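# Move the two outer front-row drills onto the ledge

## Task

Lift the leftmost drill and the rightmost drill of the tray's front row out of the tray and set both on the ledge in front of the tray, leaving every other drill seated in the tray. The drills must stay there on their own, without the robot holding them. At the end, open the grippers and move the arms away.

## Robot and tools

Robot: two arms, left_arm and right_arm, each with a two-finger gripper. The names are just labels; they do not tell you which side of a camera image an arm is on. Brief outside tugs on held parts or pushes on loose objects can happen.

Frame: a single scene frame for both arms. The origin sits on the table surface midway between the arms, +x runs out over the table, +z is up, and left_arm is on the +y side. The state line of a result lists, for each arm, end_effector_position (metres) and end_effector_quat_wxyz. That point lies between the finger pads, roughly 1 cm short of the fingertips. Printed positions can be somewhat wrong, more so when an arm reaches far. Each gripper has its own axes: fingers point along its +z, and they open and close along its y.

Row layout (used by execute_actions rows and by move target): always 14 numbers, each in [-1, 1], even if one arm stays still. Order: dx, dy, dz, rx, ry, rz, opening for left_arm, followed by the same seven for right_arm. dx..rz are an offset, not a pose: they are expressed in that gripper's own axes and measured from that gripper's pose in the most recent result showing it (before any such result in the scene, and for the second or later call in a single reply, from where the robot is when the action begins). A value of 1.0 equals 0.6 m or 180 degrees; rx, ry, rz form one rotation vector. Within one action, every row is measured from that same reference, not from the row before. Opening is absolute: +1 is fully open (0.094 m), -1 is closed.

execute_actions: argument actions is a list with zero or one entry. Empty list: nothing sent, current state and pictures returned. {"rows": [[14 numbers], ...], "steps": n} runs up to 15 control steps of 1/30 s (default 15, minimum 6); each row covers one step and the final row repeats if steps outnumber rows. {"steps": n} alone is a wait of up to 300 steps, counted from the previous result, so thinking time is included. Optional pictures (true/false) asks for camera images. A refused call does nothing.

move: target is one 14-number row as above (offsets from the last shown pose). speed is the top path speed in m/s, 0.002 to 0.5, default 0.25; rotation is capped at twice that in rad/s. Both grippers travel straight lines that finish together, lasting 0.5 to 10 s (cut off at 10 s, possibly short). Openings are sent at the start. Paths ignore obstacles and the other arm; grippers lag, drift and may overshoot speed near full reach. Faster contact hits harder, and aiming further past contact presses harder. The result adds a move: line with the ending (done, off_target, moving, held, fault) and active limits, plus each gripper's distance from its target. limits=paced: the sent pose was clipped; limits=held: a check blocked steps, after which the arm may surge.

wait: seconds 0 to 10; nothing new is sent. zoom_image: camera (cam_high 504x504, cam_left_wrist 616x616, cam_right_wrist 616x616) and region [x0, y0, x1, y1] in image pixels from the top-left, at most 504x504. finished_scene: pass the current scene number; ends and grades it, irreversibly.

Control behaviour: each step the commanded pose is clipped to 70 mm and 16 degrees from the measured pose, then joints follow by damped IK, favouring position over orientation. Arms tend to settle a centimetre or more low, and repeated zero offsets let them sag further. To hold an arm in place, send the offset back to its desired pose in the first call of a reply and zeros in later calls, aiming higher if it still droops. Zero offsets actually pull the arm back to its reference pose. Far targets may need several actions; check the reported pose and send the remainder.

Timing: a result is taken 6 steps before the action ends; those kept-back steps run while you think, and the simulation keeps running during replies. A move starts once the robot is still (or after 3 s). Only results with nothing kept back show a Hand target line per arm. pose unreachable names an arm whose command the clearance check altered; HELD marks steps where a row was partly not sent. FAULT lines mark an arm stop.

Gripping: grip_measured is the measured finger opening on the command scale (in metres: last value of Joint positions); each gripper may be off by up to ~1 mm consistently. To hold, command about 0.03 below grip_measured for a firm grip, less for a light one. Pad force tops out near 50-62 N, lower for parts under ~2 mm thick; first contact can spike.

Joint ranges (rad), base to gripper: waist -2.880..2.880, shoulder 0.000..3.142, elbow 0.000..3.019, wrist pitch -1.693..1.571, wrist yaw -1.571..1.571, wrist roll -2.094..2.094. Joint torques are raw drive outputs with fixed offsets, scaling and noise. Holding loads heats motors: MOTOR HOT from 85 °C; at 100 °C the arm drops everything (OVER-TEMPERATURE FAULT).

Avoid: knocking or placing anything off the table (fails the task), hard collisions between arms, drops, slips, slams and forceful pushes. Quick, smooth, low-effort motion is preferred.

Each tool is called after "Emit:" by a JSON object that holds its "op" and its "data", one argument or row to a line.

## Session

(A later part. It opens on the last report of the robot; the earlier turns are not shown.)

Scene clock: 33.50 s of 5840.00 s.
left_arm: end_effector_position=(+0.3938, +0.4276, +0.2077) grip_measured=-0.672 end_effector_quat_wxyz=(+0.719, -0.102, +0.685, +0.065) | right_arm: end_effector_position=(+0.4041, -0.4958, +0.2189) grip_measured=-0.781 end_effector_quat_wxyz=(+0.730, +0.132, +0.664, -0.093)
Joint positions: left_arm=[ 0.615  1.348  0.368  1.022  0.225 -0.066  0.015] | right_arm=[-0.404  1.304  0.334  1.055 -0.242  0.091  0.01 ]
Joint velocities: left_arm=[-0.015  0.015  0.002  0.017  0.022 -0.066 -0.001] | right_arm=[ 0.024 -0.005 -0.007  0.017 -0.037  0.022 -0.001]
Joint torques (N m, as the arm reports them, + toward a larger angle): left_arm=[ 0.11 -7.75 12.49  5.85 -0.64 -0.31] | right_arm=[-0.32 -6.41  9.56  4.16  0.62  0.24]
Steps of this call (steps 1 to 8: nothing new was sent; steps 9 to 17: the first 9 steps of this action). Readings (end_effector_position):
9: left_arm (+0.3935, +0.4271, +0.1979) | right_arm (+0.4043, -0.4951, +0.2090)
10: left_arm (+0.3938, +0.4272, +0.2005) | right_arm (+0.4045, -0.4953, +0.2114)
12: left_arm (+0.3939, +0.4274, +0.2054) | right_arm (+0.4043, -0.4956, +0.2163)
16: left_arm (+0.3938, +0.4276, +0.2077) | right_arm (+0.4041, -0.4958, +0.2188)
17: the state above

Emit:
{"op": "execute_actions", "data": {
  "actions": [
    {"rows": [[-0.108,0,0.027,0,-0.035,0,-0.715,-0.108,0,0.027,0,-0.035,0,-0.82]], "steps": 15}
  ]
}}

Emit:
{"op": "execute_actions", "data": {
  "actions": [
    {"rows": [[-0.108,0,0.02,0,-0.03,0,-0.715,-0.108,0,0.02,0,-0.03,0,-0.82]], "steps": 15}
  ],
  "pictures": true
}}

Scene clock: 34.03 s of 5840.00 s.
left_arm: end_effector_position=(+0.3916, +0.4266, +0.2072) grip_measured=-0.672 end_effector_quat_wxyz=(+0.706, -0.107, +0.697, +0.062) | right_arm: end_effector_position=(+0.4026, -0.4943, +0.2184) grip_measured=-0.781 end_effector_quat_wxyz=(+0.717, +0.139, +0.677, -0.087)
Joint positions: left_arm=[ 0.615  1.307  0.369  0.943  0.224 -0.066  0.015] | right_arm=[-0.403  1.258  0.337  0.967 -0.241  0.092  0.01 ]
Joint velocities: left_arm=[0.005 0.005 0.012 0.002 0.037 0.037 0.002] | right_arm=[-0.005 -0.024 -0.002  0.007 -0.081 -0.037  0.001]
Joint torques (N m, as the arm reports them, + toward a larger angle): left_arm=[  0.36 -10.93  13.59   3.3   -0.42  -0.29] | right_arm=[ 0.92 -9.83 10.66  2.57  0.48  0.13]
Off your previous action's commanded pose (left_arm): 0.055 m, 8 deg at its last step (step 6 of this call).
Off your previous action's commanded pose (right_arm): 0.056 m, 8 deg at its last step (step 6 of this call).
Steps of this call (steps 1 to 6: the last 6 steps of your previous action; step 7: nothing new was sent; steps 8 to 16: the first 9 steps of this action). Readings (end_effector_position):
8: left_arm (+0.3936, +0.4276, +0.2068) | right_arm (+0.4040, -0.4957, +0.2179)
9: left_arm (+0.3929, +0.4272, +0.2071) | right_arm (+0.4034, -0.4954, +0.2184)
11: left_arm (+0.3917, +0.4267, +0.2073) | right_arm (+0.4024, -0.4942, +0.2185)
15: left_arm (+0.3916, +0.4266, +0.2072) | right_arm (+0.4026, -0.4943, +0.2184)
16: the state above

Scene clock: 34.53 s of 5840.00 s.
left_arm: end_effector_position=(+0.3912, +0.4264, +0.2075) grip_measured=-0.672 end_effector_quat_wxyz=(+0.691, -0.112, +0.712, +0.058) | right_arm: end_effector_position=(+0.4024, -0.4938, +0.2185) grip_measured=-0.781 end_effector_quat_wxyz=(+0.701, +0.146, +0.693, -0.081)
Joint positions: left_arm=[ 0.615  1.261  0.381  0.84   0.224 -0.063  0.015] | right_arm=[-0.402  1.207  0.349  0.855 -0.241  0.091  0.01 ]
Joint velocities: left_arm=[-0.005 -0.015 -0.007 -0.002  0.022 -0.066  0.001] | right_arm=[ 0.005 -0.015  0.017 -0.022 -0.022 -0.007 -0.001]
Joint torques (N m, as the arm reports them, + toward a larger angle): left_arm=[  1.02 -10.97  13.32   3.32  -0.15  -0.25] | right_arm=[ -0.43 -10.13  10.37   2.6    0.25   0.19]
Off your previous action's commanded pose (left_arm): 0.068 m, 8 deg at its last step (step 6 of this call).
Off your previous action's commanded pose (right_arm): 0.068 m, 9 deg at its last step (step 6 of this call).
Steps of this call (steps 1 to 6: the last 6 steps of your previous action; steps 7 to 15: the first 9 steps of this action, its rows measured from where the robot was after step 6). Readings (end_effector_position):
6: left_arm (+0.3916, +0.4266, +0.2072) | right_arm (+0.4026, -0.4943, +0.2184)
7: left_arm (+0.3918, +0.4267, +0.2070) | right_arm (+0.4028, -0.4945, +0.2182)
8: left_arm (+0.3914, +0.4265, +0.2073) | right_arm (+0.4027, -0.4944, +0.2184)
10: left_arm (+0.3912, +0.4264, +0.2075) | right_arm (+0.4021, -0.4936, +0.2186)
14: left_arm (+0.3912, +0.4264, +0.2074) | right_arm (+0.4024, -0.4938, +0.2186)
15: the state above

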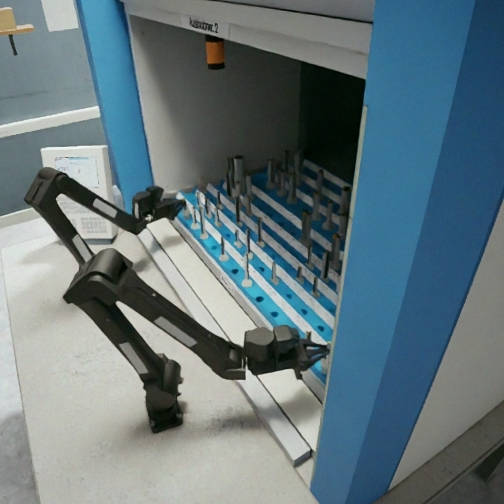

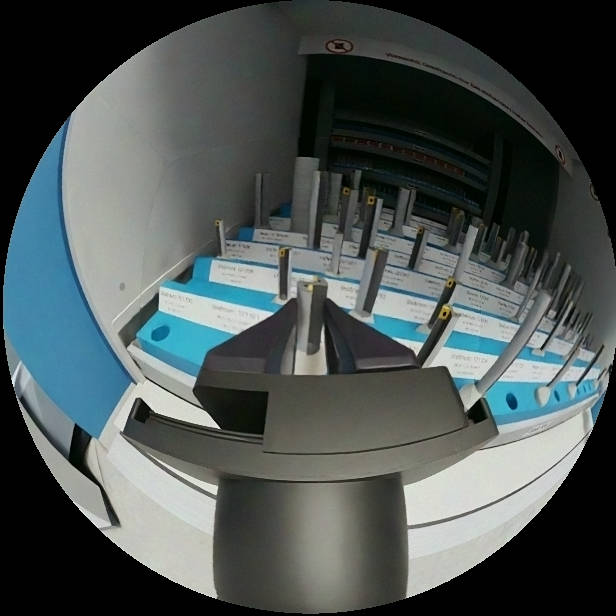

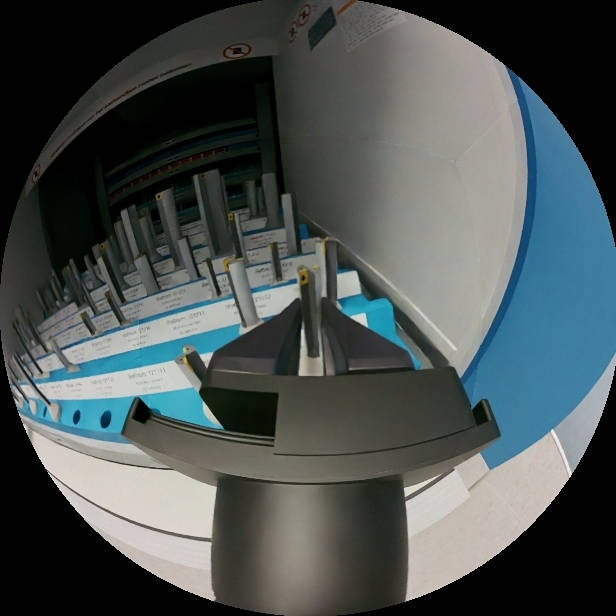

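Emit:
{"op": "execute_actions", "data": {
  "actions": [
    {"rows": [[-0.108,0,0.027,0,-0.064,0,-0.715,-0.108,0,0.027,0,-0.064,0,-0.82]], "steps": 15}
  ]
}}

Emit:
{"op": "execute_actions", "data": {
  "actions": [
    {"rows": [[-0.108,0,0.027,0,-0.06,0,-0.715,-0.108,0,0.027,0,-0.06,0,-0.82]], "steps": 15}
  ]
}}

Scene clock: 35.27 s of 5840.00 s.
left_arm: end_effector_position=(+0.3938, +0.4278, +0.2097) grip_measured=-0.672 end_effector_quat_wxyz=(+0.702, -0.111, +0.701, +0.062) | right_arm: end_effector_position=(+0.4046, -0.4961, +0.2206) grip_measured=-0.781 end_effector_quat_wxyz=(+0.712, +0.145, +0.681, -0.087)
Joint positions: left_arm=[ 0.613  1.291  0.381  0.902  0.216 -0.067  0.015] | right_arm=[-0.399  1.24   0.349  0.921 -0.229  0.095  0.01 ]
Joint velocities: left_arm=[-0.005 -0.024 -0.017 -0.007  0.022 -0.037  0.   ] | right_arm=[ 0.005 -0.015 -0.002 -0.007 -0.037 -0.037  0.   ]
Joint torques (N m, as the arm reports them, + toward a larger angle): left_arm=[ 0.56 -8.74 13.07  6.49 -0.59 -0.39] | right_arm=[ 1.06 -6.99 10.09  4.7   0.47  0.3 ]
Off your previous action's commanded pose (left_arm): 0.066 m, 8 deg at its last step (step 6 of this call).
Off your previous action's commanded pose (right_arm): 0.066 m, 8 deg at its last step (step 6 of this call).
Steps of this call (steps 1 to 6: the last 6 steps of your previous action; steps 7 to 13: nothing new was sent; steps 14 to 22: the first 9 steps of this action). Readings (end_effector_position):
14: left_arm (+0.3915, +0.4267, +0.2085) | right_arm (+0.4025, -0.4945, +0.2196)
15: left_arm (+0.3923, +0.4270, +0.2086) | right_arm (+0.4033, -0.4950, +0.2197)
17: left_arm (+0.3934, +0.4276, +0.2093) | right_arm (+0.4043, -0.4959, +0.2204)
21: left_arm (+0.3938, +0.4278, +0.2097) | right_arm (+0.4046, -0.4961, +0.2206)
22: the state above

Scene clock: 35.77 s of 5840.00 s.
left_arm: end_effector_position=(+0.3948, +0.4279, +0.2110) grip_measured=-0.672 end_effector_quat_wxyz=(+0.707, -0.109, +0.696, +0.063) | right_arm: end_effector_position=(+0.4056, -0.4965, +0.2217) grip_measured=-0.781 end_effector_quat_wxyz=(+0.717, +0.144, +0.677, -0.088)
Joint positions: left_arm=[ 0.611  1.302  0.381  0.929  0.214 -0.068  0.015] | right_arm=[-0.398  1.253  0.349  0.948 -0.227  0.097  0.01 ]
Joint velocities: left_arm=[-0.005 -0.005 -0.012  0.002 -0.022  0.007  0.   ] | right_arm=[ 0.005  0.005 -0.002  0.007 -0.022  0.007 -0.001]
Joint torques (N m, as the arm reports them, + toward a larger angle): left_arm=[ 0.7  -8.23 13.08  6.65 -0.77 -0.42] | right_arm=[ 0.71 -7.44 10.13  5.14  0.78  0.27]
Off your previous action's commanded pose (left_arm): 0.064 m, 10 deg at its last step (step 6 of this call).
Off your previous action's commanded pose (right_arm): 0.064 m, 10 deg at its last step (step 6 of this call).
Steps of this call (steps 1 to 6: the last 6 steps of your previous action; steps 7 to 15: the first 9 steps of this action, its rows measured from where the robot was after step 6). Readings (end_effector_position):
6: left_arm (+0.3938, +0.4278, +0.2097) | right_arm (+0.4046, -0.4961, +0.2206)
7: left_arm (+0.3938, +0.4280, +0.2102) | right_arm (+0.4046, -0.4964, +0.2212)
8: left_arm (+0.3941, +0.4279, +0.2107) | right_arm (+0.4049, -0.4964, +0.2214)
10: left_arm (+0.3945, +0.4280, +0.2110) | right_arm (+0.4054, -0.4965, +0.2215)
14: left_arm (+0.3948, +0.4279, +0.2110) | right_arm (+0.4056, -0.4965, +0.2217)
15: the state above

Emit:
{"op": "execute_actions", "data": {
  "actions": [
    {"rows": [[-0.108,0,0.03,0,-0.08,0,-0.715,-0.108,0,0.03,0,-0.08,0,-0.82]], "steps": 15}
  ],
  "pictures": true
}}

Scene clock: 37.77 s of 5840.00 s.
left_arm: end_effector_position=(+0.3963, +0.4283, +0.2159) grip_measured=-0.672 end_effector_quat_wxyz=(+0.735, -0.105, +0.667, +0.069) | right_arm: end_effector_position=(+0.4073, -0.4966, +0.2255) grip_measured=-0.781 end_effector_quat_wxyz=(+0.742, +0.138, +0.649, -0.095)
Joint positions: left_arm=[ 0.606  1.371  0.372  1.089  0.202 -0.08   0.015] | right_arm=[-0.392  1.327  0.341  1.11  -0.216  0.109  0.01 ]
Joint velocities: left_arm=[-0.015  0.024 -0.007  0.042  0.022 -0.022 -0.   ] | right_arm=[ 0.005  0.005  0.002  0.051 -0.022  0.051 -0.001]
Joint torques (N m, as the arm reports them, + toward a larger angle): left_arm=[ 0.47 -8.53 12.93  6.24 -0.92 -0.35] | right_arm=[ 1.19 -7.26  9.85  4.77  1.01  0.32]
Off your previous action's commanded pose (left_arm): 0.065 m, 10 deg at its last step (step 6 of this call).
Off your previous action's commanded pose (right_arm): 0.066 m, 10 deg at its last step (step 6 of this call).
Steps of this call (steps 1 to 6: the last 6 steps of your previous action; steps 7 to 51: nothing new was sent; steps 52 to 60: the first 9 steps of this action). Readings (end_effector_position):
52: left_arm (+0.3945, +0.4282, +0.2126) | right_arm (+0.4054, -0.4969, +0.2234)
53: left_arm (+0.3950, +0.4284, +0.2153) | right_arm (+0.4059, -0.4970, +0.2254)
55: left_arm (+0.3964, +0.4283, +0.2159) | right_arm (+0.4076, -0.4966, +0.2256)
59: left_arm (+0.3964, +0.4283, +0.2159) | right_arm (+0.4073, -0.4966, +0.2255)
60: the state above

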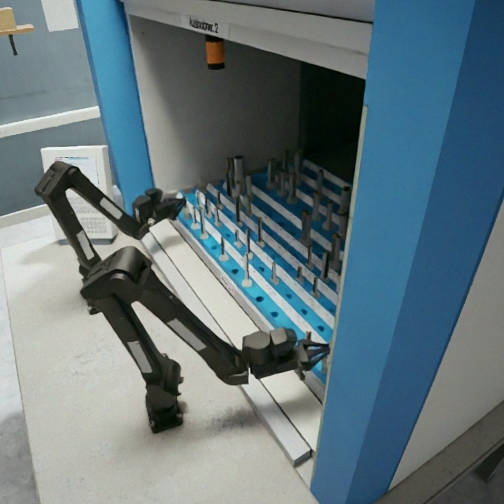

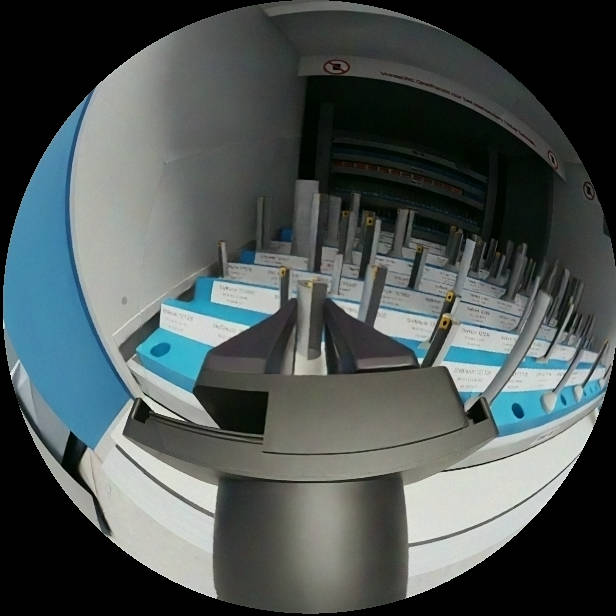

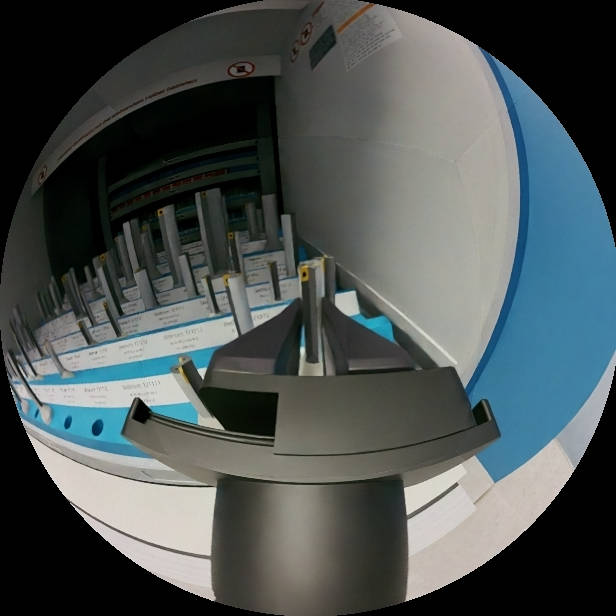

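Emit:
{"op": "execute_actions", "data": {
  "actions": [
    {"rows": [[-0.108,0,0.02,0,-0.02,0,-0.715,-0.108,0,0.02,0,-0.02,0,-0.82]], "steps": 15}
  ]
}}

Emit:
{"op": "execute_actions", "data": {
  "actions": [
    {"rows": [[-0.108,0,0.02,0,-0.02,0,-0.715,-0.108,0,0.02,0,-0.02,0,-0.82]], "steps": 15}
  ]
}}

Emit:
{"op": "execute_actions", "data": {
  "actions": [
    {"rows": [[-0.108,0,0.03,0,-0.085,0,-0.715,-0.108,0,0.03,0,-0.085,0,-0.82]], "steps": 15}
  ]
}}

Emit:
{"op": "execute_actions", "data": {
  "actions": [
    {"rows": [[-0.108,0,0.03,0,-0.085,0,-0.715,-0.108,0,0.03,0,-0.085,0,-0.82]], "steps": 15}
  ]
}}

Scene clock: 38.87 s of 5840.00 s.
left_arm: end_effector_position=(+0.3859, +0.4247, +0.2397) grip_measured=-0.672 end_effector_quat_wxyz=(+0.728, -0.108, +0.673, +0.069) | right_arm: end_effector_position=(+0.3972, -0.4916, +0.2529) grip_measured=-0.781 end_effector_quat_wxyz=(+0.739, +0.140, +0.652, -0.093)
Joint positions: left_arm=[ 0.609  1.224  0.372  0.924  0.202 -0.08   0.015] | right_arm=[-0.395  1.167  0.345  0.936 -0.218  0.112  0.01 ]
Joint velocities: left_arm=[-0.015 -0.034 -0.017 -0.061  0.198 -0.095  0.   ] | right_arm=[-0.015 -0.044 -0.007 -0.056 -0.037 -0.022 -0.001]
Joint torques (N m, as the arm reports them, + toward a larger angle): left_arm=[ 1.58 -6.81 14.2   2.4  -0.14 -0.08] | right_arm=[-0.11 -5.35 11.32  1.83  0.11 -0.02]
Off your previous action's commanded pose (left_arm): 0.062 m, 10 deg at its last step (step 6 of this call).
Off your previous action's commanded pose (right_arm): 0.063 m, 10 deg at its last step (step 6 of this call).
Steps of this call (steps 1 to 6: the last 6 steps of your previous action; steps 7 to 24: nothing new was sent; steps 25 to 33: the first 9 steps of this action). Readings (end_effector_position):
25: left_arm (+0.3962, +0.4274, +0.2143) | right_arm (+0.4074, -0.4957, +0.2237)
26: left_arm (+0.3948, +0.4270, +0.2153) | right_arm (+0.4060, -0.4952, +0.2246)
28: left_arm (+0.3908, +0.4270, +0.2224) | right_arm (+0.4019, -0.4949, +0.2328)
32: left_arm (+0.3860, +0.4251, +0.2390) | right_arm (+0.3972, -0.4921, +0.2520)
33: the state above

Scene clock: 39.37 s of 5840.00 s.
left_arm: end_effector_position=(+0.3775, +0.4201, +0.2549) grip_measured=-0.672 end_effector_quat_wxyz=(+0.718, -0.114, +0.684, +0.062) | right_arm: end_effector_position=(+0.3889, -0.4864, +0.2675) grip_measured=-0.781 end_effector_quat_wxyz=(+0.727, +0.146, +0.665, -0.089)
Joint positions: left_arm=[ 0.609  1.108  0.38   0.766  0.205 -0.086  0.015] | right_arm=[-0.395  1.043  0.355  0.764 -0.218  0.112  0.01 ]
Joint velocities: left_arm=[ 0.005  0.005 -0.017 -0.017 -0.007 -0.022 -0.001] | right_arm=[-0.005  0.015 -0.002 -0.061 -0.037 -0.037 -0.   ]
Joint torques (N m, as the arm reports them, + toward a larger angle): left_arm=[ 1.74 -6.2  15.76  2.51  0.08 -0.14] | right_arm=[-0.63 -5.33 12.46  2.2  -0.05  0.03]
Off your previous action's commanded pose (left_arm): 0.046 m, 5 deg at its last step (step 6 of this call).
Off your previous action's commanded pose (right_arm): 0.044 m, 5 deg at its last step (step 6 of this call).
Steps of this call (steps 1 to 6: the last 6 steps of your previous action; steps 7 to 15: the first 9 steps of this action, its rows measured from where the robot was after step 6). Readings (end_effector_position):
6: left_arm (+0.3860, +0.4242, +0.2390) | right_arm (+0.3974, -0.4917, +0.2499)
7: left_arm (+0.3862, +0.4243, +0.2396) | right_arm (+0.3977, -0.4919, +0.2486)
8: left_arm (+0.3857, +0.4241, +0.2406) | right_arm (+0.3972, -0.4916, +0.2490)
10: left_arm (+0.3817, +0.4221, +0.2455) | right_arm (+0.3935, -0.4893, +0.2553)
14: left_arm (+0.3776, +0.4201, +0.2550) | right_arm (+0.3890, -0.4865, +0.2673)
15: the state above

Scene clock: 39.87 s of 5840.00 s.
left_arm: end_effector_position=(+0.3803, +0.4283, +0.2740) grip_measured=-0.672 end_effector_quat_wxyz=(+0.764, -0.119, +0.630, +0.076) | right_arm: end_effector_position=(+0.3913, -0.4953, +0.2879) grip_measured=-0.781 end_effector_quat_wxyz=(+0.773, +0.147, +0.608, -0.104)
Joint positions: left_arm=[ 0.609  1.193  0.379  0.996  0.167 -0.119  0.015] | right_arm=[-0.395  1.136  0.357  1.003 -0.18   0.144  0.01 ]
Joint velocities: left_arm=[-0.015  0.063 -0.012  0.002  0.007 -0.066 -0.   ] | right_arm=[-0.034  0.103  0.002  0.105  0.037  0.022  0.   ]
Joint torques (N m, as the arm reports them, + toward a larger angle): left_arm=[-0.39 -5.86 13.72  4.82 -0.22 -0.12] | right_arm=[ 0.18 -6.04 10.44  3.25  0.25  0.02]
Off your previous action's commanded pose (left_arm): 0.055 m, 6 deg at its last step (step 6 of this call).
Off your previous action's commanded pose (right_arm): 0.053 m, 6 deg at its last step (step 6 of this call).
Steps of this call (steps 1 to 6: the last 6 steps of your previous action; steps 7 to 15: the first 9 steps of this action, its rows measured from where the robot was after step 6). Readings (end_effector_position):
6: left_arm (+0.3776, +0.4201, +0.2526) | right_arm (+0.3891, -0.4865, +0.2652)
7: left_arm (+0.3774, +0.4218, +0.2578) | right_arm (+0.3886, -0.4881, +0.2705)
8: left_arm (+0.3775, +0.4238, +0.2646) | right_arm (+0.3884, -0.4901, +0.2779)
10: left_arm (+0.3779, +0.4265, +0.2754) | right_arm (+0.3887, -0.4930, +0.2899)
14: left_arm (+0.3799, +0.4281, +0.2754) | right_arm (+0.3908, -0.4949, +0.2891)
15: the state above

Scene clock: 40.37 s of 5840.00 s.
left_arm: end_effector_position=(+0.3753, +0.4336, +0.2988) grip_measured=-0.672 end_effector_quat_wxyz=(+0.810, -0.122, +0.567, +0.089) | right_arm: end_effector_position=(+0.3855, -0.4999, +0.3141) grip_measured=-0.781 end_effector_quat_wxyz=(+0.819, +0.145, +0.541, -0.120)
Joint positions: left_arm=[ 0.609  1.258  0.381  1.214  0.126 -0.147  0.015] | right_arm=[-0.395  1.207  0.361  1.231 -0.139  0.172  0.01 ]
Joint velocities: left_arm=[-0.005  0.063 -0.012  0.027 -0.007 -0.051 -0.001] | right_arm=[-0.005  0.073 -0.007  0.051  0.051 -0.007  0.   ]
Joint torques (N m, as the arm reports them, + toward a larger angle): left_arm=[ 0.63 -6.35 13.34  4.58 -0.26 -0.15] | right_arm=[ 1.44 -5.07 10.21  3.19  0.25  0.06]
Off your previous action's commanded pose (left_arm): 0.045 m, 6 deg at its last step (step 6 of this call).
Off your previous action's commanded pose (right_arm): 0.043 m, 6 deg at its last step (step 6 of this call).
Steps of this call (steps 1 to 6: the last 6 steps of your previous action; steps 7 to 15: the first 9 steps of this action, its rows measured from where the robot was after step 6). Readings (end_effector_position):
6: left_arm (+0.3805, +0.4285, +0.2741) | right_arm (+0.3914, -0.4955, +0.2883)
7: left_arm (+0.3793, +0.4302, +0.2787) | right_arm (+0.3899, -0.4970, +0.2931)
8: left_arm (+0.3778, +0.4319, +0.2855) | right_arm (+0.3880, -0.4983, +0.3002)
10: left_arm (+0.3756, +0.4335, +0.2967) | right_arm (+0.3856, -0.4995, +0.3124)
14: left_arm (+0.3751, +0.4334, +0.2996) | right_arm (+0.3853, -0.4997, +0.3146)
15: the state above

Emit:
{"op": "move", "data": {
  "target": [-0.02,0.046,-0.145,0,0.11,0,-0.715,-0.02,-0.018,-0.179,0,0.12,0,-0.82],
  "speed": 0.15
}}

Scene clock: 42.90 s of 5840.00 s.
left_arm: end_effector_position=(+0.2884, +0.4306, +0.2754) grip_measured=-0.713 end_effector_quat_wxyz=(+0.704, -0.134, +0.695, +0.059) | right_arm: end_effector_position=(+0.2890, -0.4691, +0.2674) grip_measured=-0.781 end_effector_quat_wxyz=(+0.691, +0.176, +0.697, -0.080)
Joint positions: left_arm=[ 0.834  0.702  0.296  0.402  0.407 -0.106  0.013] | right_arm=[-0.6    0.508  0.248  0.224 -0.398  0.118  0.01 ]
Joint velocities: left_arm=[-0.005 -0.024  0.002  0.012  0.022 -0.037 -0.   ] | right_arm=[-0.015  0.024 -0.002 -0.012  0.022 -0.007  0.   ]
Joint torques (N m, as the arm reports them, + toward a larger angle): left_arm=[ 1.82 -0.9  11.29  1.79  0.13  0.04] | right_arm=[-0.83 -1.29  9.46  1.93 -0.16 -0.25]
Hand target (left_arm): +0.286, +0.434, +0.275; +0.701, -0.135, +0.697, +0.065
Hand target (right_arm): +0.286, -0.471, +0.284; +0.702, +0.166, +0.686, -0.095
Off your previous action's commanded pose (left_arm): 0.044 m, 7 deg at its last step (step 6 of this call).
Off your previous action's commanded pose (right_arm): 0.042 m, 6 deg at its last step (step 6 of this call).
Off the commanded pose (left_arm): 0.006 m, 1 deg.
Off the commanded pose (right_arm): 0.017 m, 3 deg.
Kept back: nothing.
move: off_target (right_arm)

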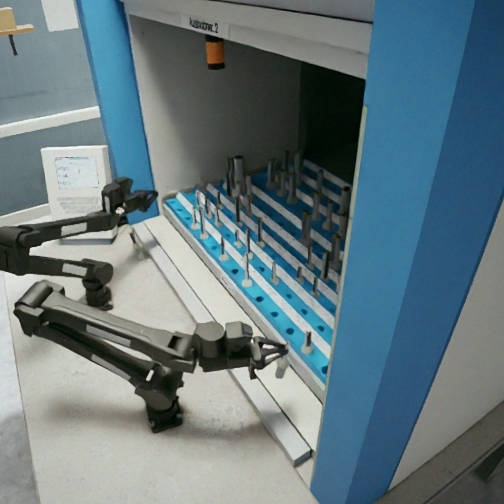

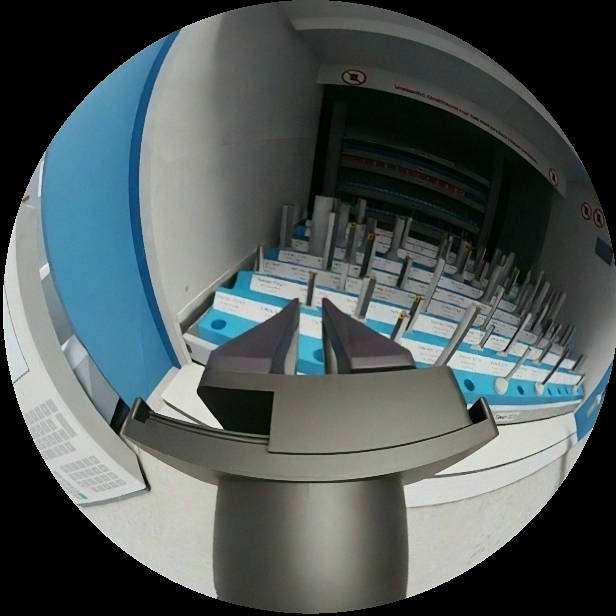

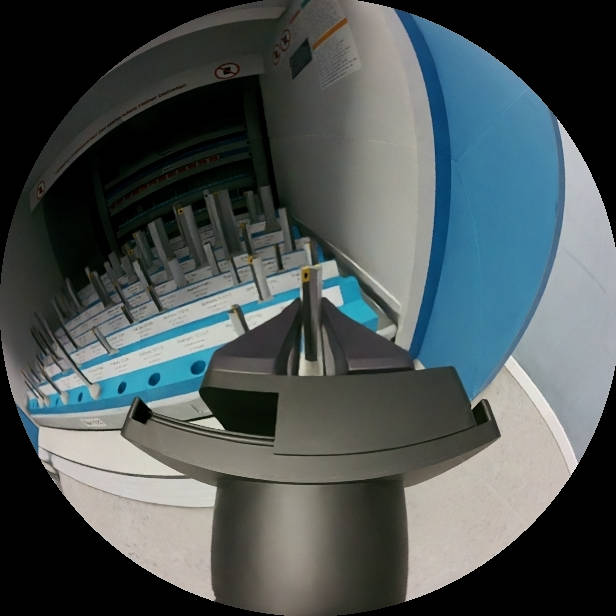

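Emit:
{"op": "zoom_image", "data": {
  "camera": "cam_high",
  "region": [80, 160, 240, 300]
}}

Emit:
{"op": "zoom_image", "data": {
  "camera": "cam_high",
  "region": [200, 280, 360, 440]
}}

Region (80, 160, 240, 300) of cam_high's 504x504 image, scaled by 3.150, with more detail than that image has; it fills the top 441 rows of this view, and the rest is white.

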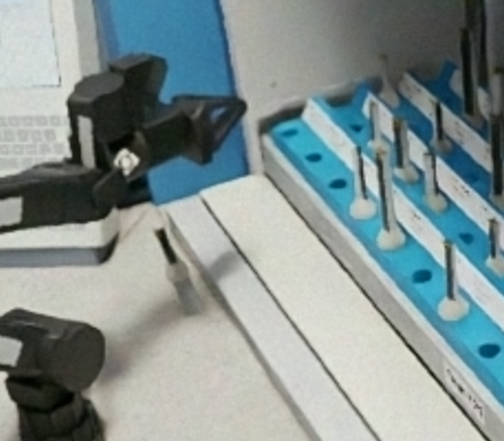

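Region (200, 280, 360, 440) of cam_high's 504x504 image, scaled by 3.150, with more detail than that image has.

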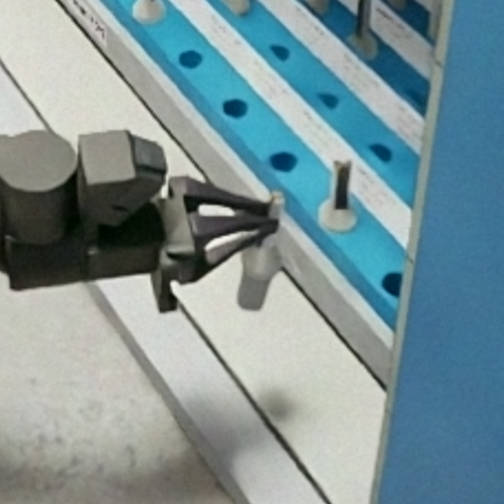

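Emit:
{"op": "execute_actions", "data": {
  "actions": []
}}

Scene clock: 43.17 s of 5840.00 s.
left_arm: end_effector_position=(+0.2884, +0.4306, +0.2754) grip_measured=-0.713 end_effector_quat_wxyz=(+0.704, -0.134, +0.695, +0.059) | right_arm: end_effector_position=(+0.2890, -0.4691, +0.2674) grip_measured=-0.781 end_effector_quat_wxyz=(+0.691, +0.176, +0.697, -0.081)
Joint positions: left_arm=[ 0.834  0.702  0.296  0.402  0.407 -0.104  0.013] | right_arm=[-0.6    0.508  0.248  0.224 -0.398  0.117  0.01 ]
Joint velocities: left_arm=[-0.005  0.005 -0.017  0.012  0.022  0.022  0.   ] | right_arm=[ 0.005 -0.005 -0.002  0.002  0.007 -0.037  0.   ]
Joint torques (N m, as the arm reports them, + toward a larger angle): left_arm=[ 1.94 -1.11 11.28  1.75  0.12  0.05] | right_arm=[-0.54  0.13  9.68  1.97 -0.14 -0.21]
Hand target (left_arm): +0.286, +0.434, +0.275; +0.701, -0.135, +0.697, +0.065
Hand target (right_arm): +0.286, -0.471, +0.284; +0.702, +0.166, +0.686, -0.095
Off the commanded pose (left_arm): 0.006 m, 1 deg.
Off the commanded pose (right_arm): 0.017 m, 3 deg.
Kept back: nothing.
Steps of this call (steps 1 to 8: nothing new was sent). Readings (end_effector_position):
1: left_arm (+0.2884, +0.4306, +0.2754) | right_arm (+0.2890, -0.4691, +0.2674)
2: left_arm (+0.2884, +0.4306, +0.2754) | right_arm (+0.2890, -0.4691, +0.2674)
4: left_arm (+0.2884, +0.4306, +0.2754) | right_arm (+0.2890, -0.4691, +0.2674)
8: the state above

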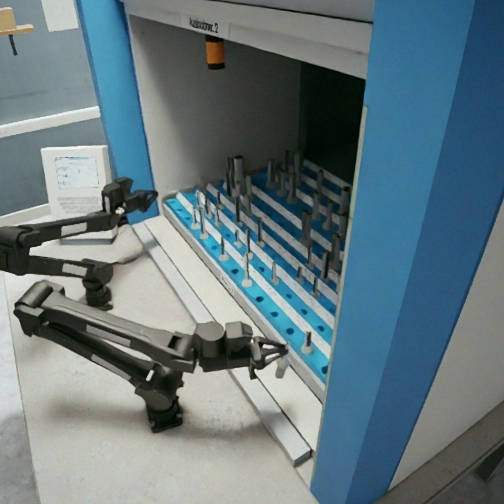

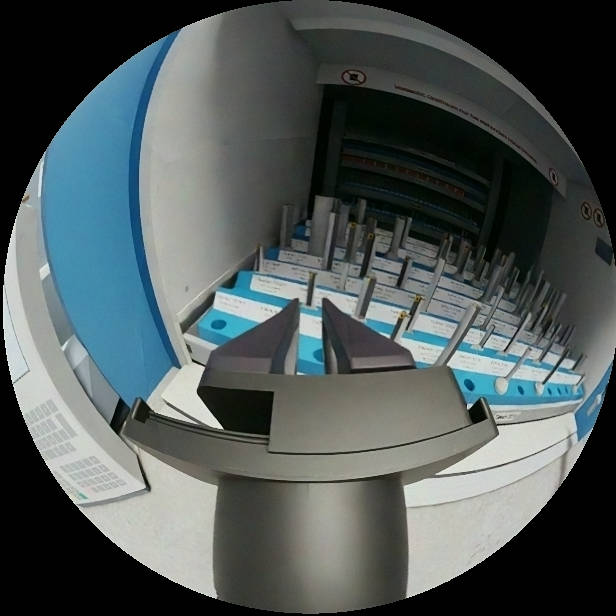

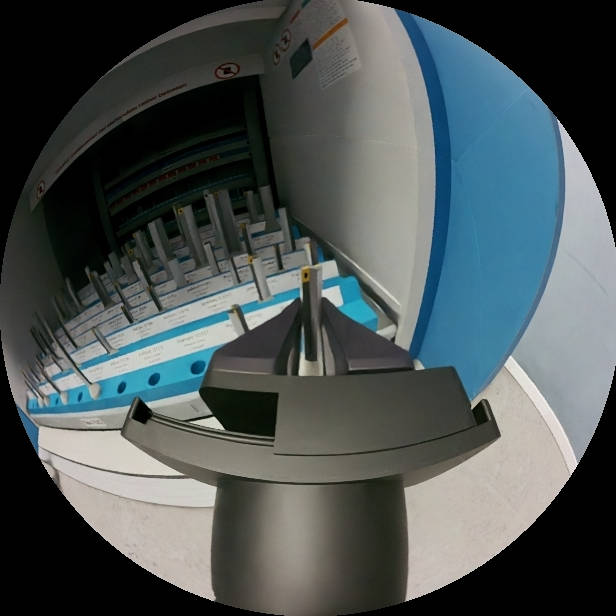

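Drill has landed somewhere. Zoom.

Emit:
{"op": "zoom_image", "data": {
  "camera": "cam_high",
  "region": [40, 170, 240, 330]
}}

Region (40, 170, 240, 330) of cam_high's 504x504 image, scaled by 2.520, with more detail than that image has; it fills the top 403 rows of this view, and the rest is white.

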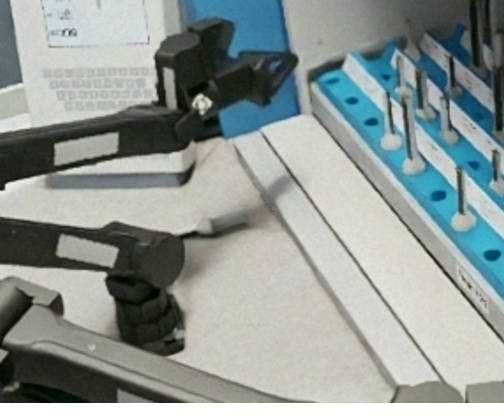

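Emit:
{"op": "move", "data": {
  "target": [0.116,0.097,-0.18,0.042,0.5,0.095,0.2,0.242,0.089,0.0,0.2222,0.3519,0.3404,-0.82],
  "speed": 0.2
}}

Scene clock: 50.20 s of 5840.00 s.
left_arm: end_effector_position=(+0.1529, +0.4367, +0.1826) grip_measured=+0.198 end_effector_quat_wxyz=(-0.013, -0.002, +1.000, -0.019) | right_arm: end_effector_position=(+0.2833, -0.3878, +0.0972) grip_measured=-0.781 end_effector_quat_wxyz=(+0.076, +0.694, +0.706, +0.116)
Joint positions: left_arm=[ 0.925  1.055  0.883 -1.445  0.009  0.768  0.056] | right_arm=[-0.268  1.037  0.615 -0.923 -0.166  1.143  0.01 ]
Joint velocities: left_arm=[ 0.005 -0.005 -0.002  0.007 -0.095  0.037  0.001] | right_arm=[-0.005 -0.015 -0.007 -0.007  0.022  0.022 -0.   ]
Joint torques (N m, as the arm reports them, + toward a larger angle): left_arm=[-0.46 -3.52 15.7  -0.12 -0.07  0.04] | right_arm=[-0.69 -3.6  12.93  0.52 -0.5   0.09]
Hand target (left_arm): +0.167, +0.446, +0.203; -0.000, +0.010, +1.000, -0.004
Hand target (right_arm): +0.307, -0.402, +0.129; +0.105, +0.701, +0.693, +0.133
Off the commanded pose (left_arm): 0.028 m, 3 deg.
Off the commanded pose (right_arm): 0.045 m, 5 deg.
Kept back: nothing.
move: off_target (left_arm, right_arm)

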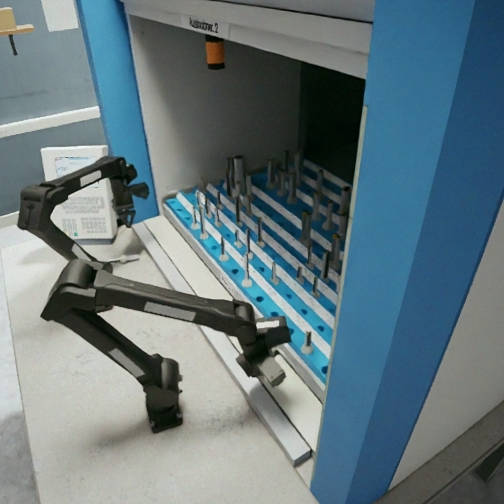

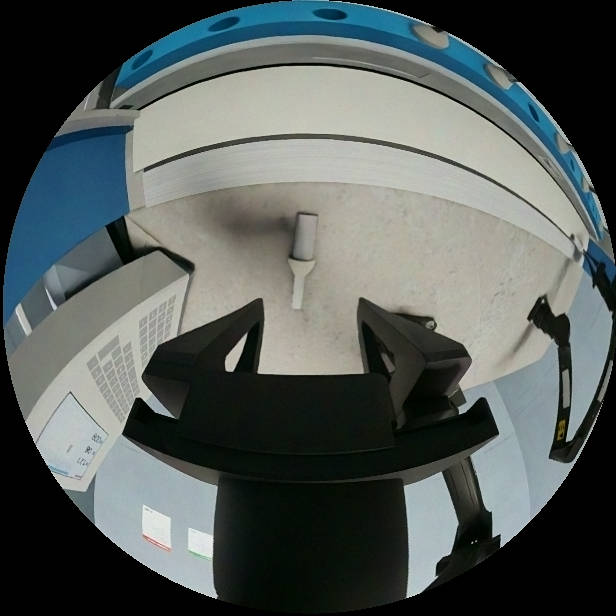

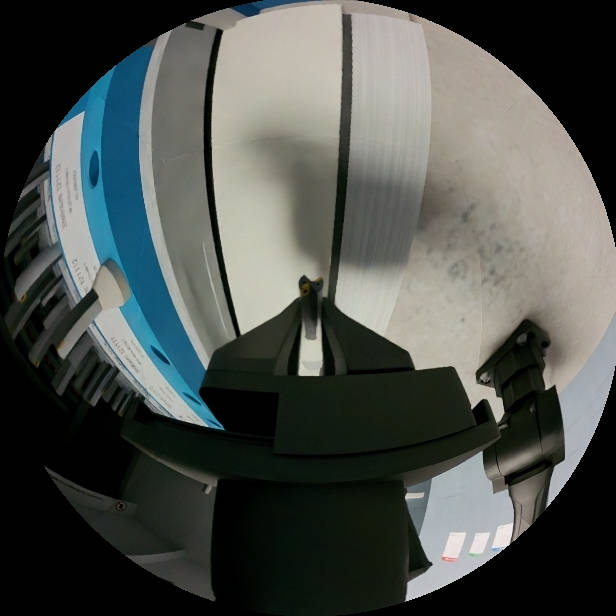

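Emit:
{"op": "move", "data": {
  "target": [0.022,0.025,0.167,-0.012,-0.008,0,0.3,-0.002,0.073,0.029,-0.025,0,0.008,-0.82],
  "speed": 0.1
}}

Scene clock: 53.80 s of 5840.00 s.
left_arm: end_effector_position=(+0.1413, +0.4443, +0.0868) grip_measured=+0.298 end_effector_quat_wxyz=(+0.002, -0.001, +1.000, -0.000) | right_arm: end_effector_position=(+0.3099, -0.3852, +0.0817) grip_measured=-0.781 end_effector_quat_wxyz=(+0.084, +0.700, +0.697, +0.133)
Joint positions: left_arm=[ 0.974  1.104  0.653 -1.118  0.003  0.82   0.061] | right_arm=[-0.232  1.118  0.615 -0.805 -0.18   1.206  0.01 ]
Joint velocities: left_arm=[-0.015 -0.015 -0.002 -0.007  0.007  0.007  0.   ] | right_arm=[-0.005 -0.005  0.002  0.002  0.022 -0.051  0.   ]
Joint torques (N m, as the arm reports them, + toward a larger angle): left_arm=[ 2.03 -3.87  8.94  1.26 -0.04  0.01] | right_arm=[ 1.62 -4.    9.2   1.75 -0.29  0.13]
Hand target (left_arm): +0.139, +0.448, +0.082; -0.001, -0.003, +1.000, -0.001
Hand target (right_arm): +0.329, -0.386, +0.093; +0.102, +0.699, +0.692, +0.146
Off the commanded pose (left_arm): 0.007 m, 0 deg.
Off the commanded pose (right_arm): 0.023 m, 2 deg.
Kept back: nothing.
move: off_target (right_arm)

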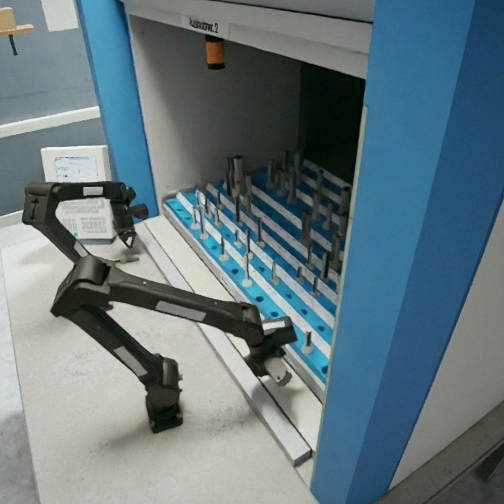

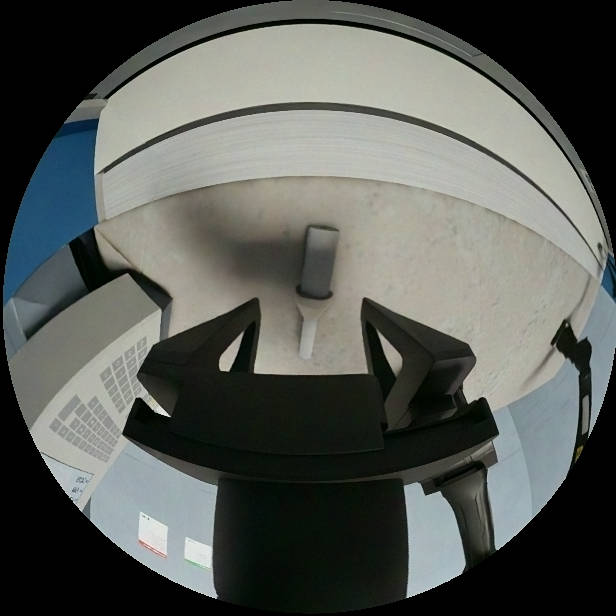

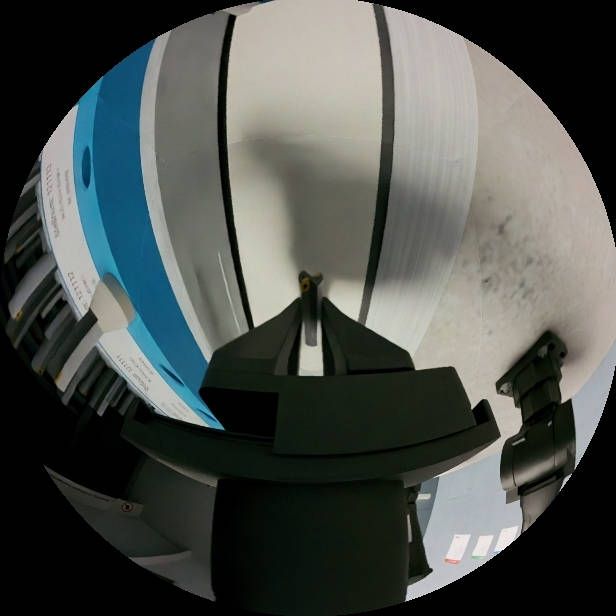

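Emit:
{"op": "move", "data": {
  "target": [0.005,-0.007,0.07,0,0,0.044,0.3,-0.002,0.035,0.03,-0.01,0,0,-0.82],
  "speed": 0.04
}}

Scene clock: 56.13 s of 5840.00 s.
left_arm: end_effector_position=(+0.1392, +0.4422, +0.0513) grip_measured=+0.298 end_effector_quat_wxyz=(+0.005, +0.060, +0.998, +0.004) | right_arm: end_effector_position=(+0.3224, -0.3870, +0.0679) grip_measured=-0.781 end_effector_quat_wxyz=(+0.087, +0.698, +0.698, +0.135)
Joint positions: left_arm=[ 0.974  1.15   0.578 -0.987  0.003  0.942  0.061] | right_arm=[-0.223  1.179  0.615 -0.737 -0.18   1.211  0.01 ]
Joint velocities: left_arm=[ 0.005  0.005 -0.012  0.022 -0.066  0.066 -0.   ] | right_arm=[-0.005 -0.005 -0.002  0.012  0.081  0.037  0.   ]
Joint torques (N m, as the arm reports them, + toward a larger angle): left_arm=[ 0.55 -2.96  8.09  1.26  0.07  0.02] | right_arm=[ 1.57 -4.13  7.63  1.77 -0.24  0.08]
Hand target (left_arm): +0.139, +0.440, +0.045; +0.002, +0.068, +0.998, -0.000
Hand target (right_arm): +0.335, -0.385, +0.071; +0.095, +0.699, +0.694, +0.145
Off the commanded pose (left_arm): 0.007 m, 1 deg.
Off the commanded pose (right_arm): 0.013 m, 1 deg.
Kept back: nothing.
move: off_target (right_arm)

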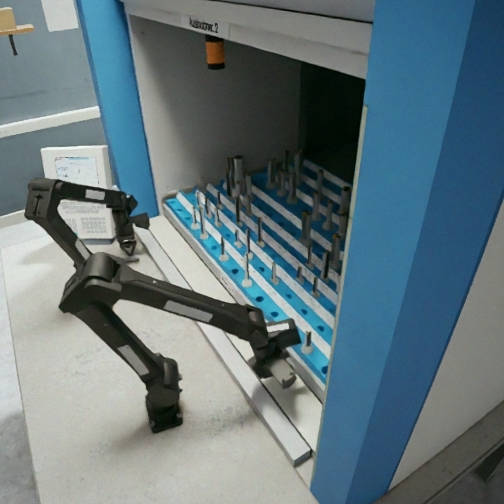

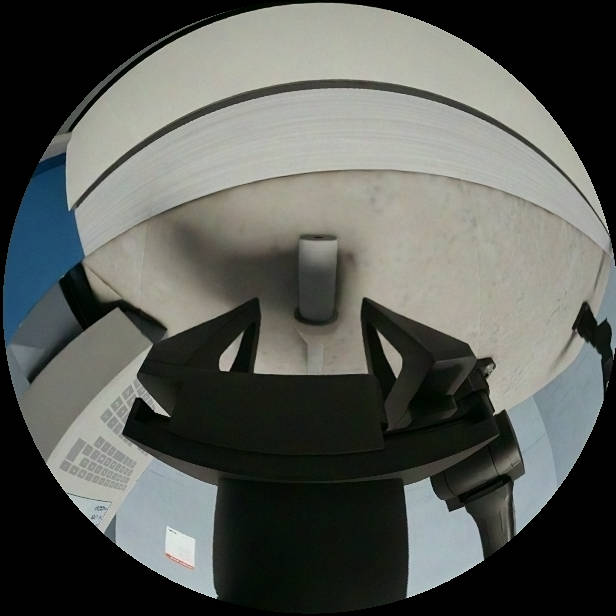

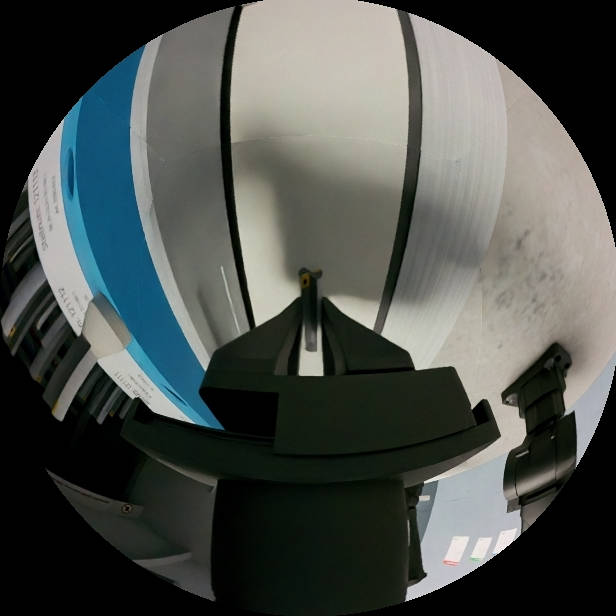

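Emit:
{"op": "move", "data": {
  "target": [0.0,-0.007,0.058,0,0,0,0.3,0,0.004,0.022,0,0,0,-0.82],
  "speed": 0.025
}}

Scene clock: 58.30 s of 5840.00 s.
left_arm: end_effector_position=(+0.1390, +0.4419, +0.0228) grip_measured=+0.298 end_effector_quat_wxyz=(+0.008, +0.060, +0.998, +0.008) | right_arm: end_effector_position=(+0.3245, -0.3881, +0.0638) grip_measured=-0.781 end_effector_quat_wxyz=(+0.086, +0.698, +0.698, +0.134)
Joint positions: left_arm=[ 0.974  1.206  0.527 -0.87   0.003  0.941  0.061] | right_arm=[-0.223  1.195  0.615 -0.723 -0.179  1.212  0.01 ]
Joint velocities: left_arm=[-0.015 -0.005  0.002  0.012 -0.022 -0.037  0.   ] | right_arm=[-0.005 -0.015 -0.012 -0.002  0.007  0.007 -0.002]
Joint torques (N m, as the arm reports them, + toward a larger angle): left_arm=[ 0.14 -3.69  7.48  1.25  0.07 -0.11] | right_arm=[ 0.81 -3.01  6.24  2.    0.1  -0.01]
Hand target (left_arm): +0.139, +0.438, +0.017; +0.005, +0.060, +0.998, +0.004
Hand target (right_arm): +0.328, -0.386, +0.056; +0.087, +0.698, +0.698, +0.135
Off the commanded pose (left_arm): 0.007 m, 1 deg.
Off the commanded pose (right_arm): 0.009 m, 0 deg.
Kept back: nothing.
move: done

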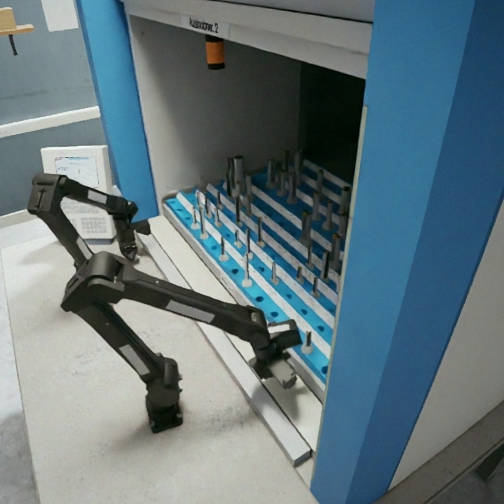

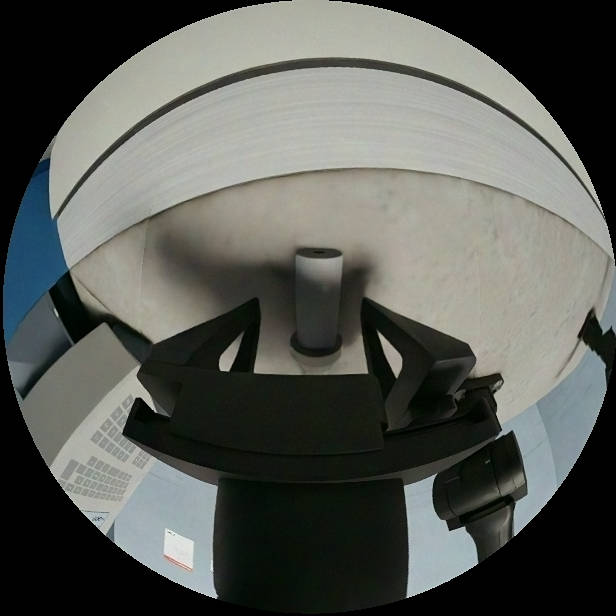

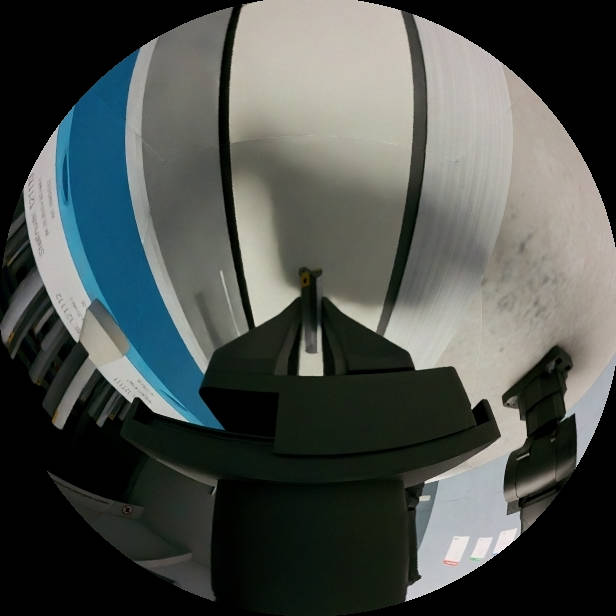

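Emit:
{"op": "move", "data": {
  "target": [0.0,-0.008,0.014,0,0,0,0.3,0,0.004,0.018,0,0,0,-0.82],
  "speed": 0.015
}}

Scene clock: 59.60 s of 5840.00 s.
left_arm: end_effector_position=(+0.1379, +0.4407, +0.0193) grip_measured=+0.298 end_effector_quat_wxyz=(+0.010, +0.059, +0.998, +0.010) | right_arm: end_effector_position=(+0.3257, -0.3886, +0.0615) grip_measured=-0.781 end_effector_quat_wxyz=(+0.086, +0.698, +0.698, +0.134)
Joint positions: left_arm=[ 0.974  1.206  0.515 -0.852  0.003  0.939  0.061] | right_arm=[-0.223  1.204  0.615 -0.715 -0.179  1.212  0.01 ]
Joint velocities: left_arm=[-0.015 -0.005  0.007 -0.007  0.081 -0.022 -0.   ] | right_arm=[-0.005  0.005  0.002 -0.007  0.007 -0.007 -0.001]
Joint torques (N m, as the arm reports them, + toward a larger angle): left_arm=[-0.5  -3.61  7.34  1.36  0.06 -0.14] | right_arm=[ 1.   -4.47  6.2   1.87  0.13 -0.03]
Hand target (left_arm): +0.139, +0.437, +0.015; +0.008, +0.060, +0.998, +0.008
Hand target (right_arm): +0.330, -0.387, +0.055; +0.086, +0.698, +0.698, +0.134
Off the commanded pose (left_arm): 0.006 m, 0 deg.
Off the commanded pose (right_arm): 0.009 m, 0 deg.
Kept back: nothing.
move: done

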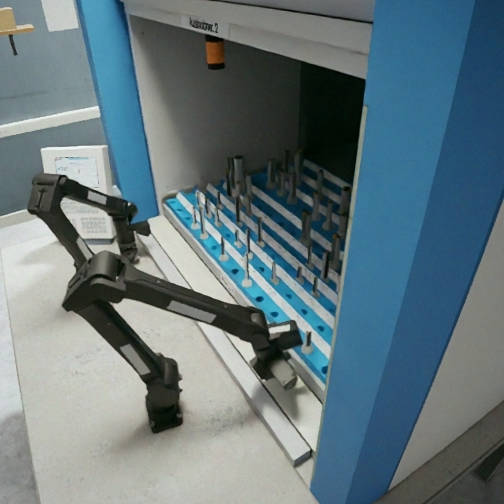

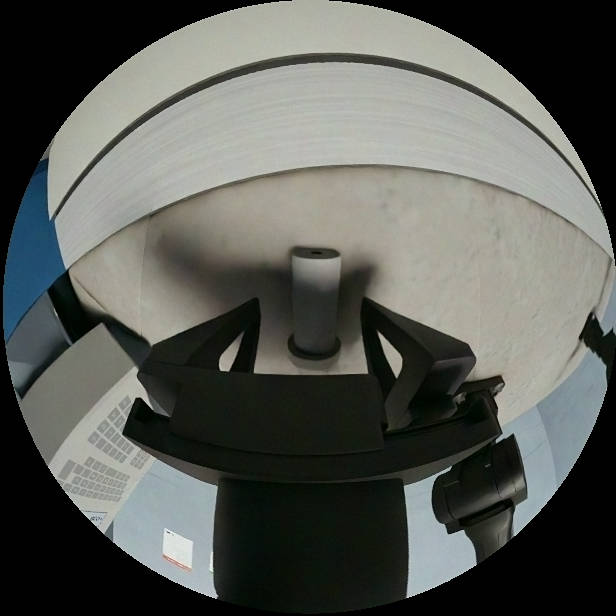

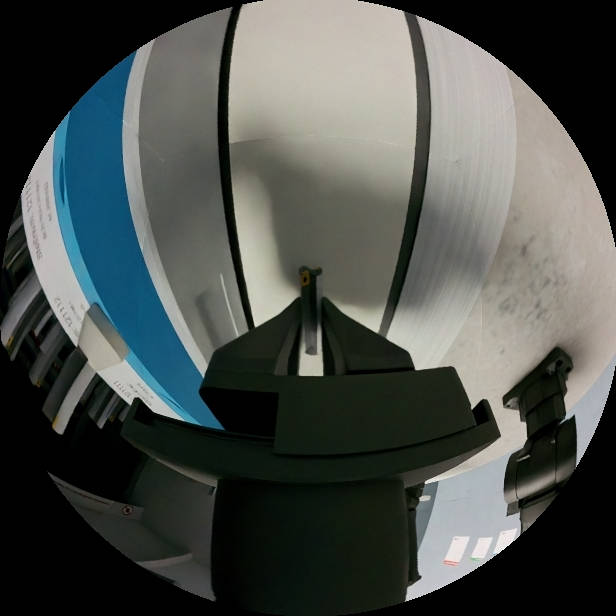

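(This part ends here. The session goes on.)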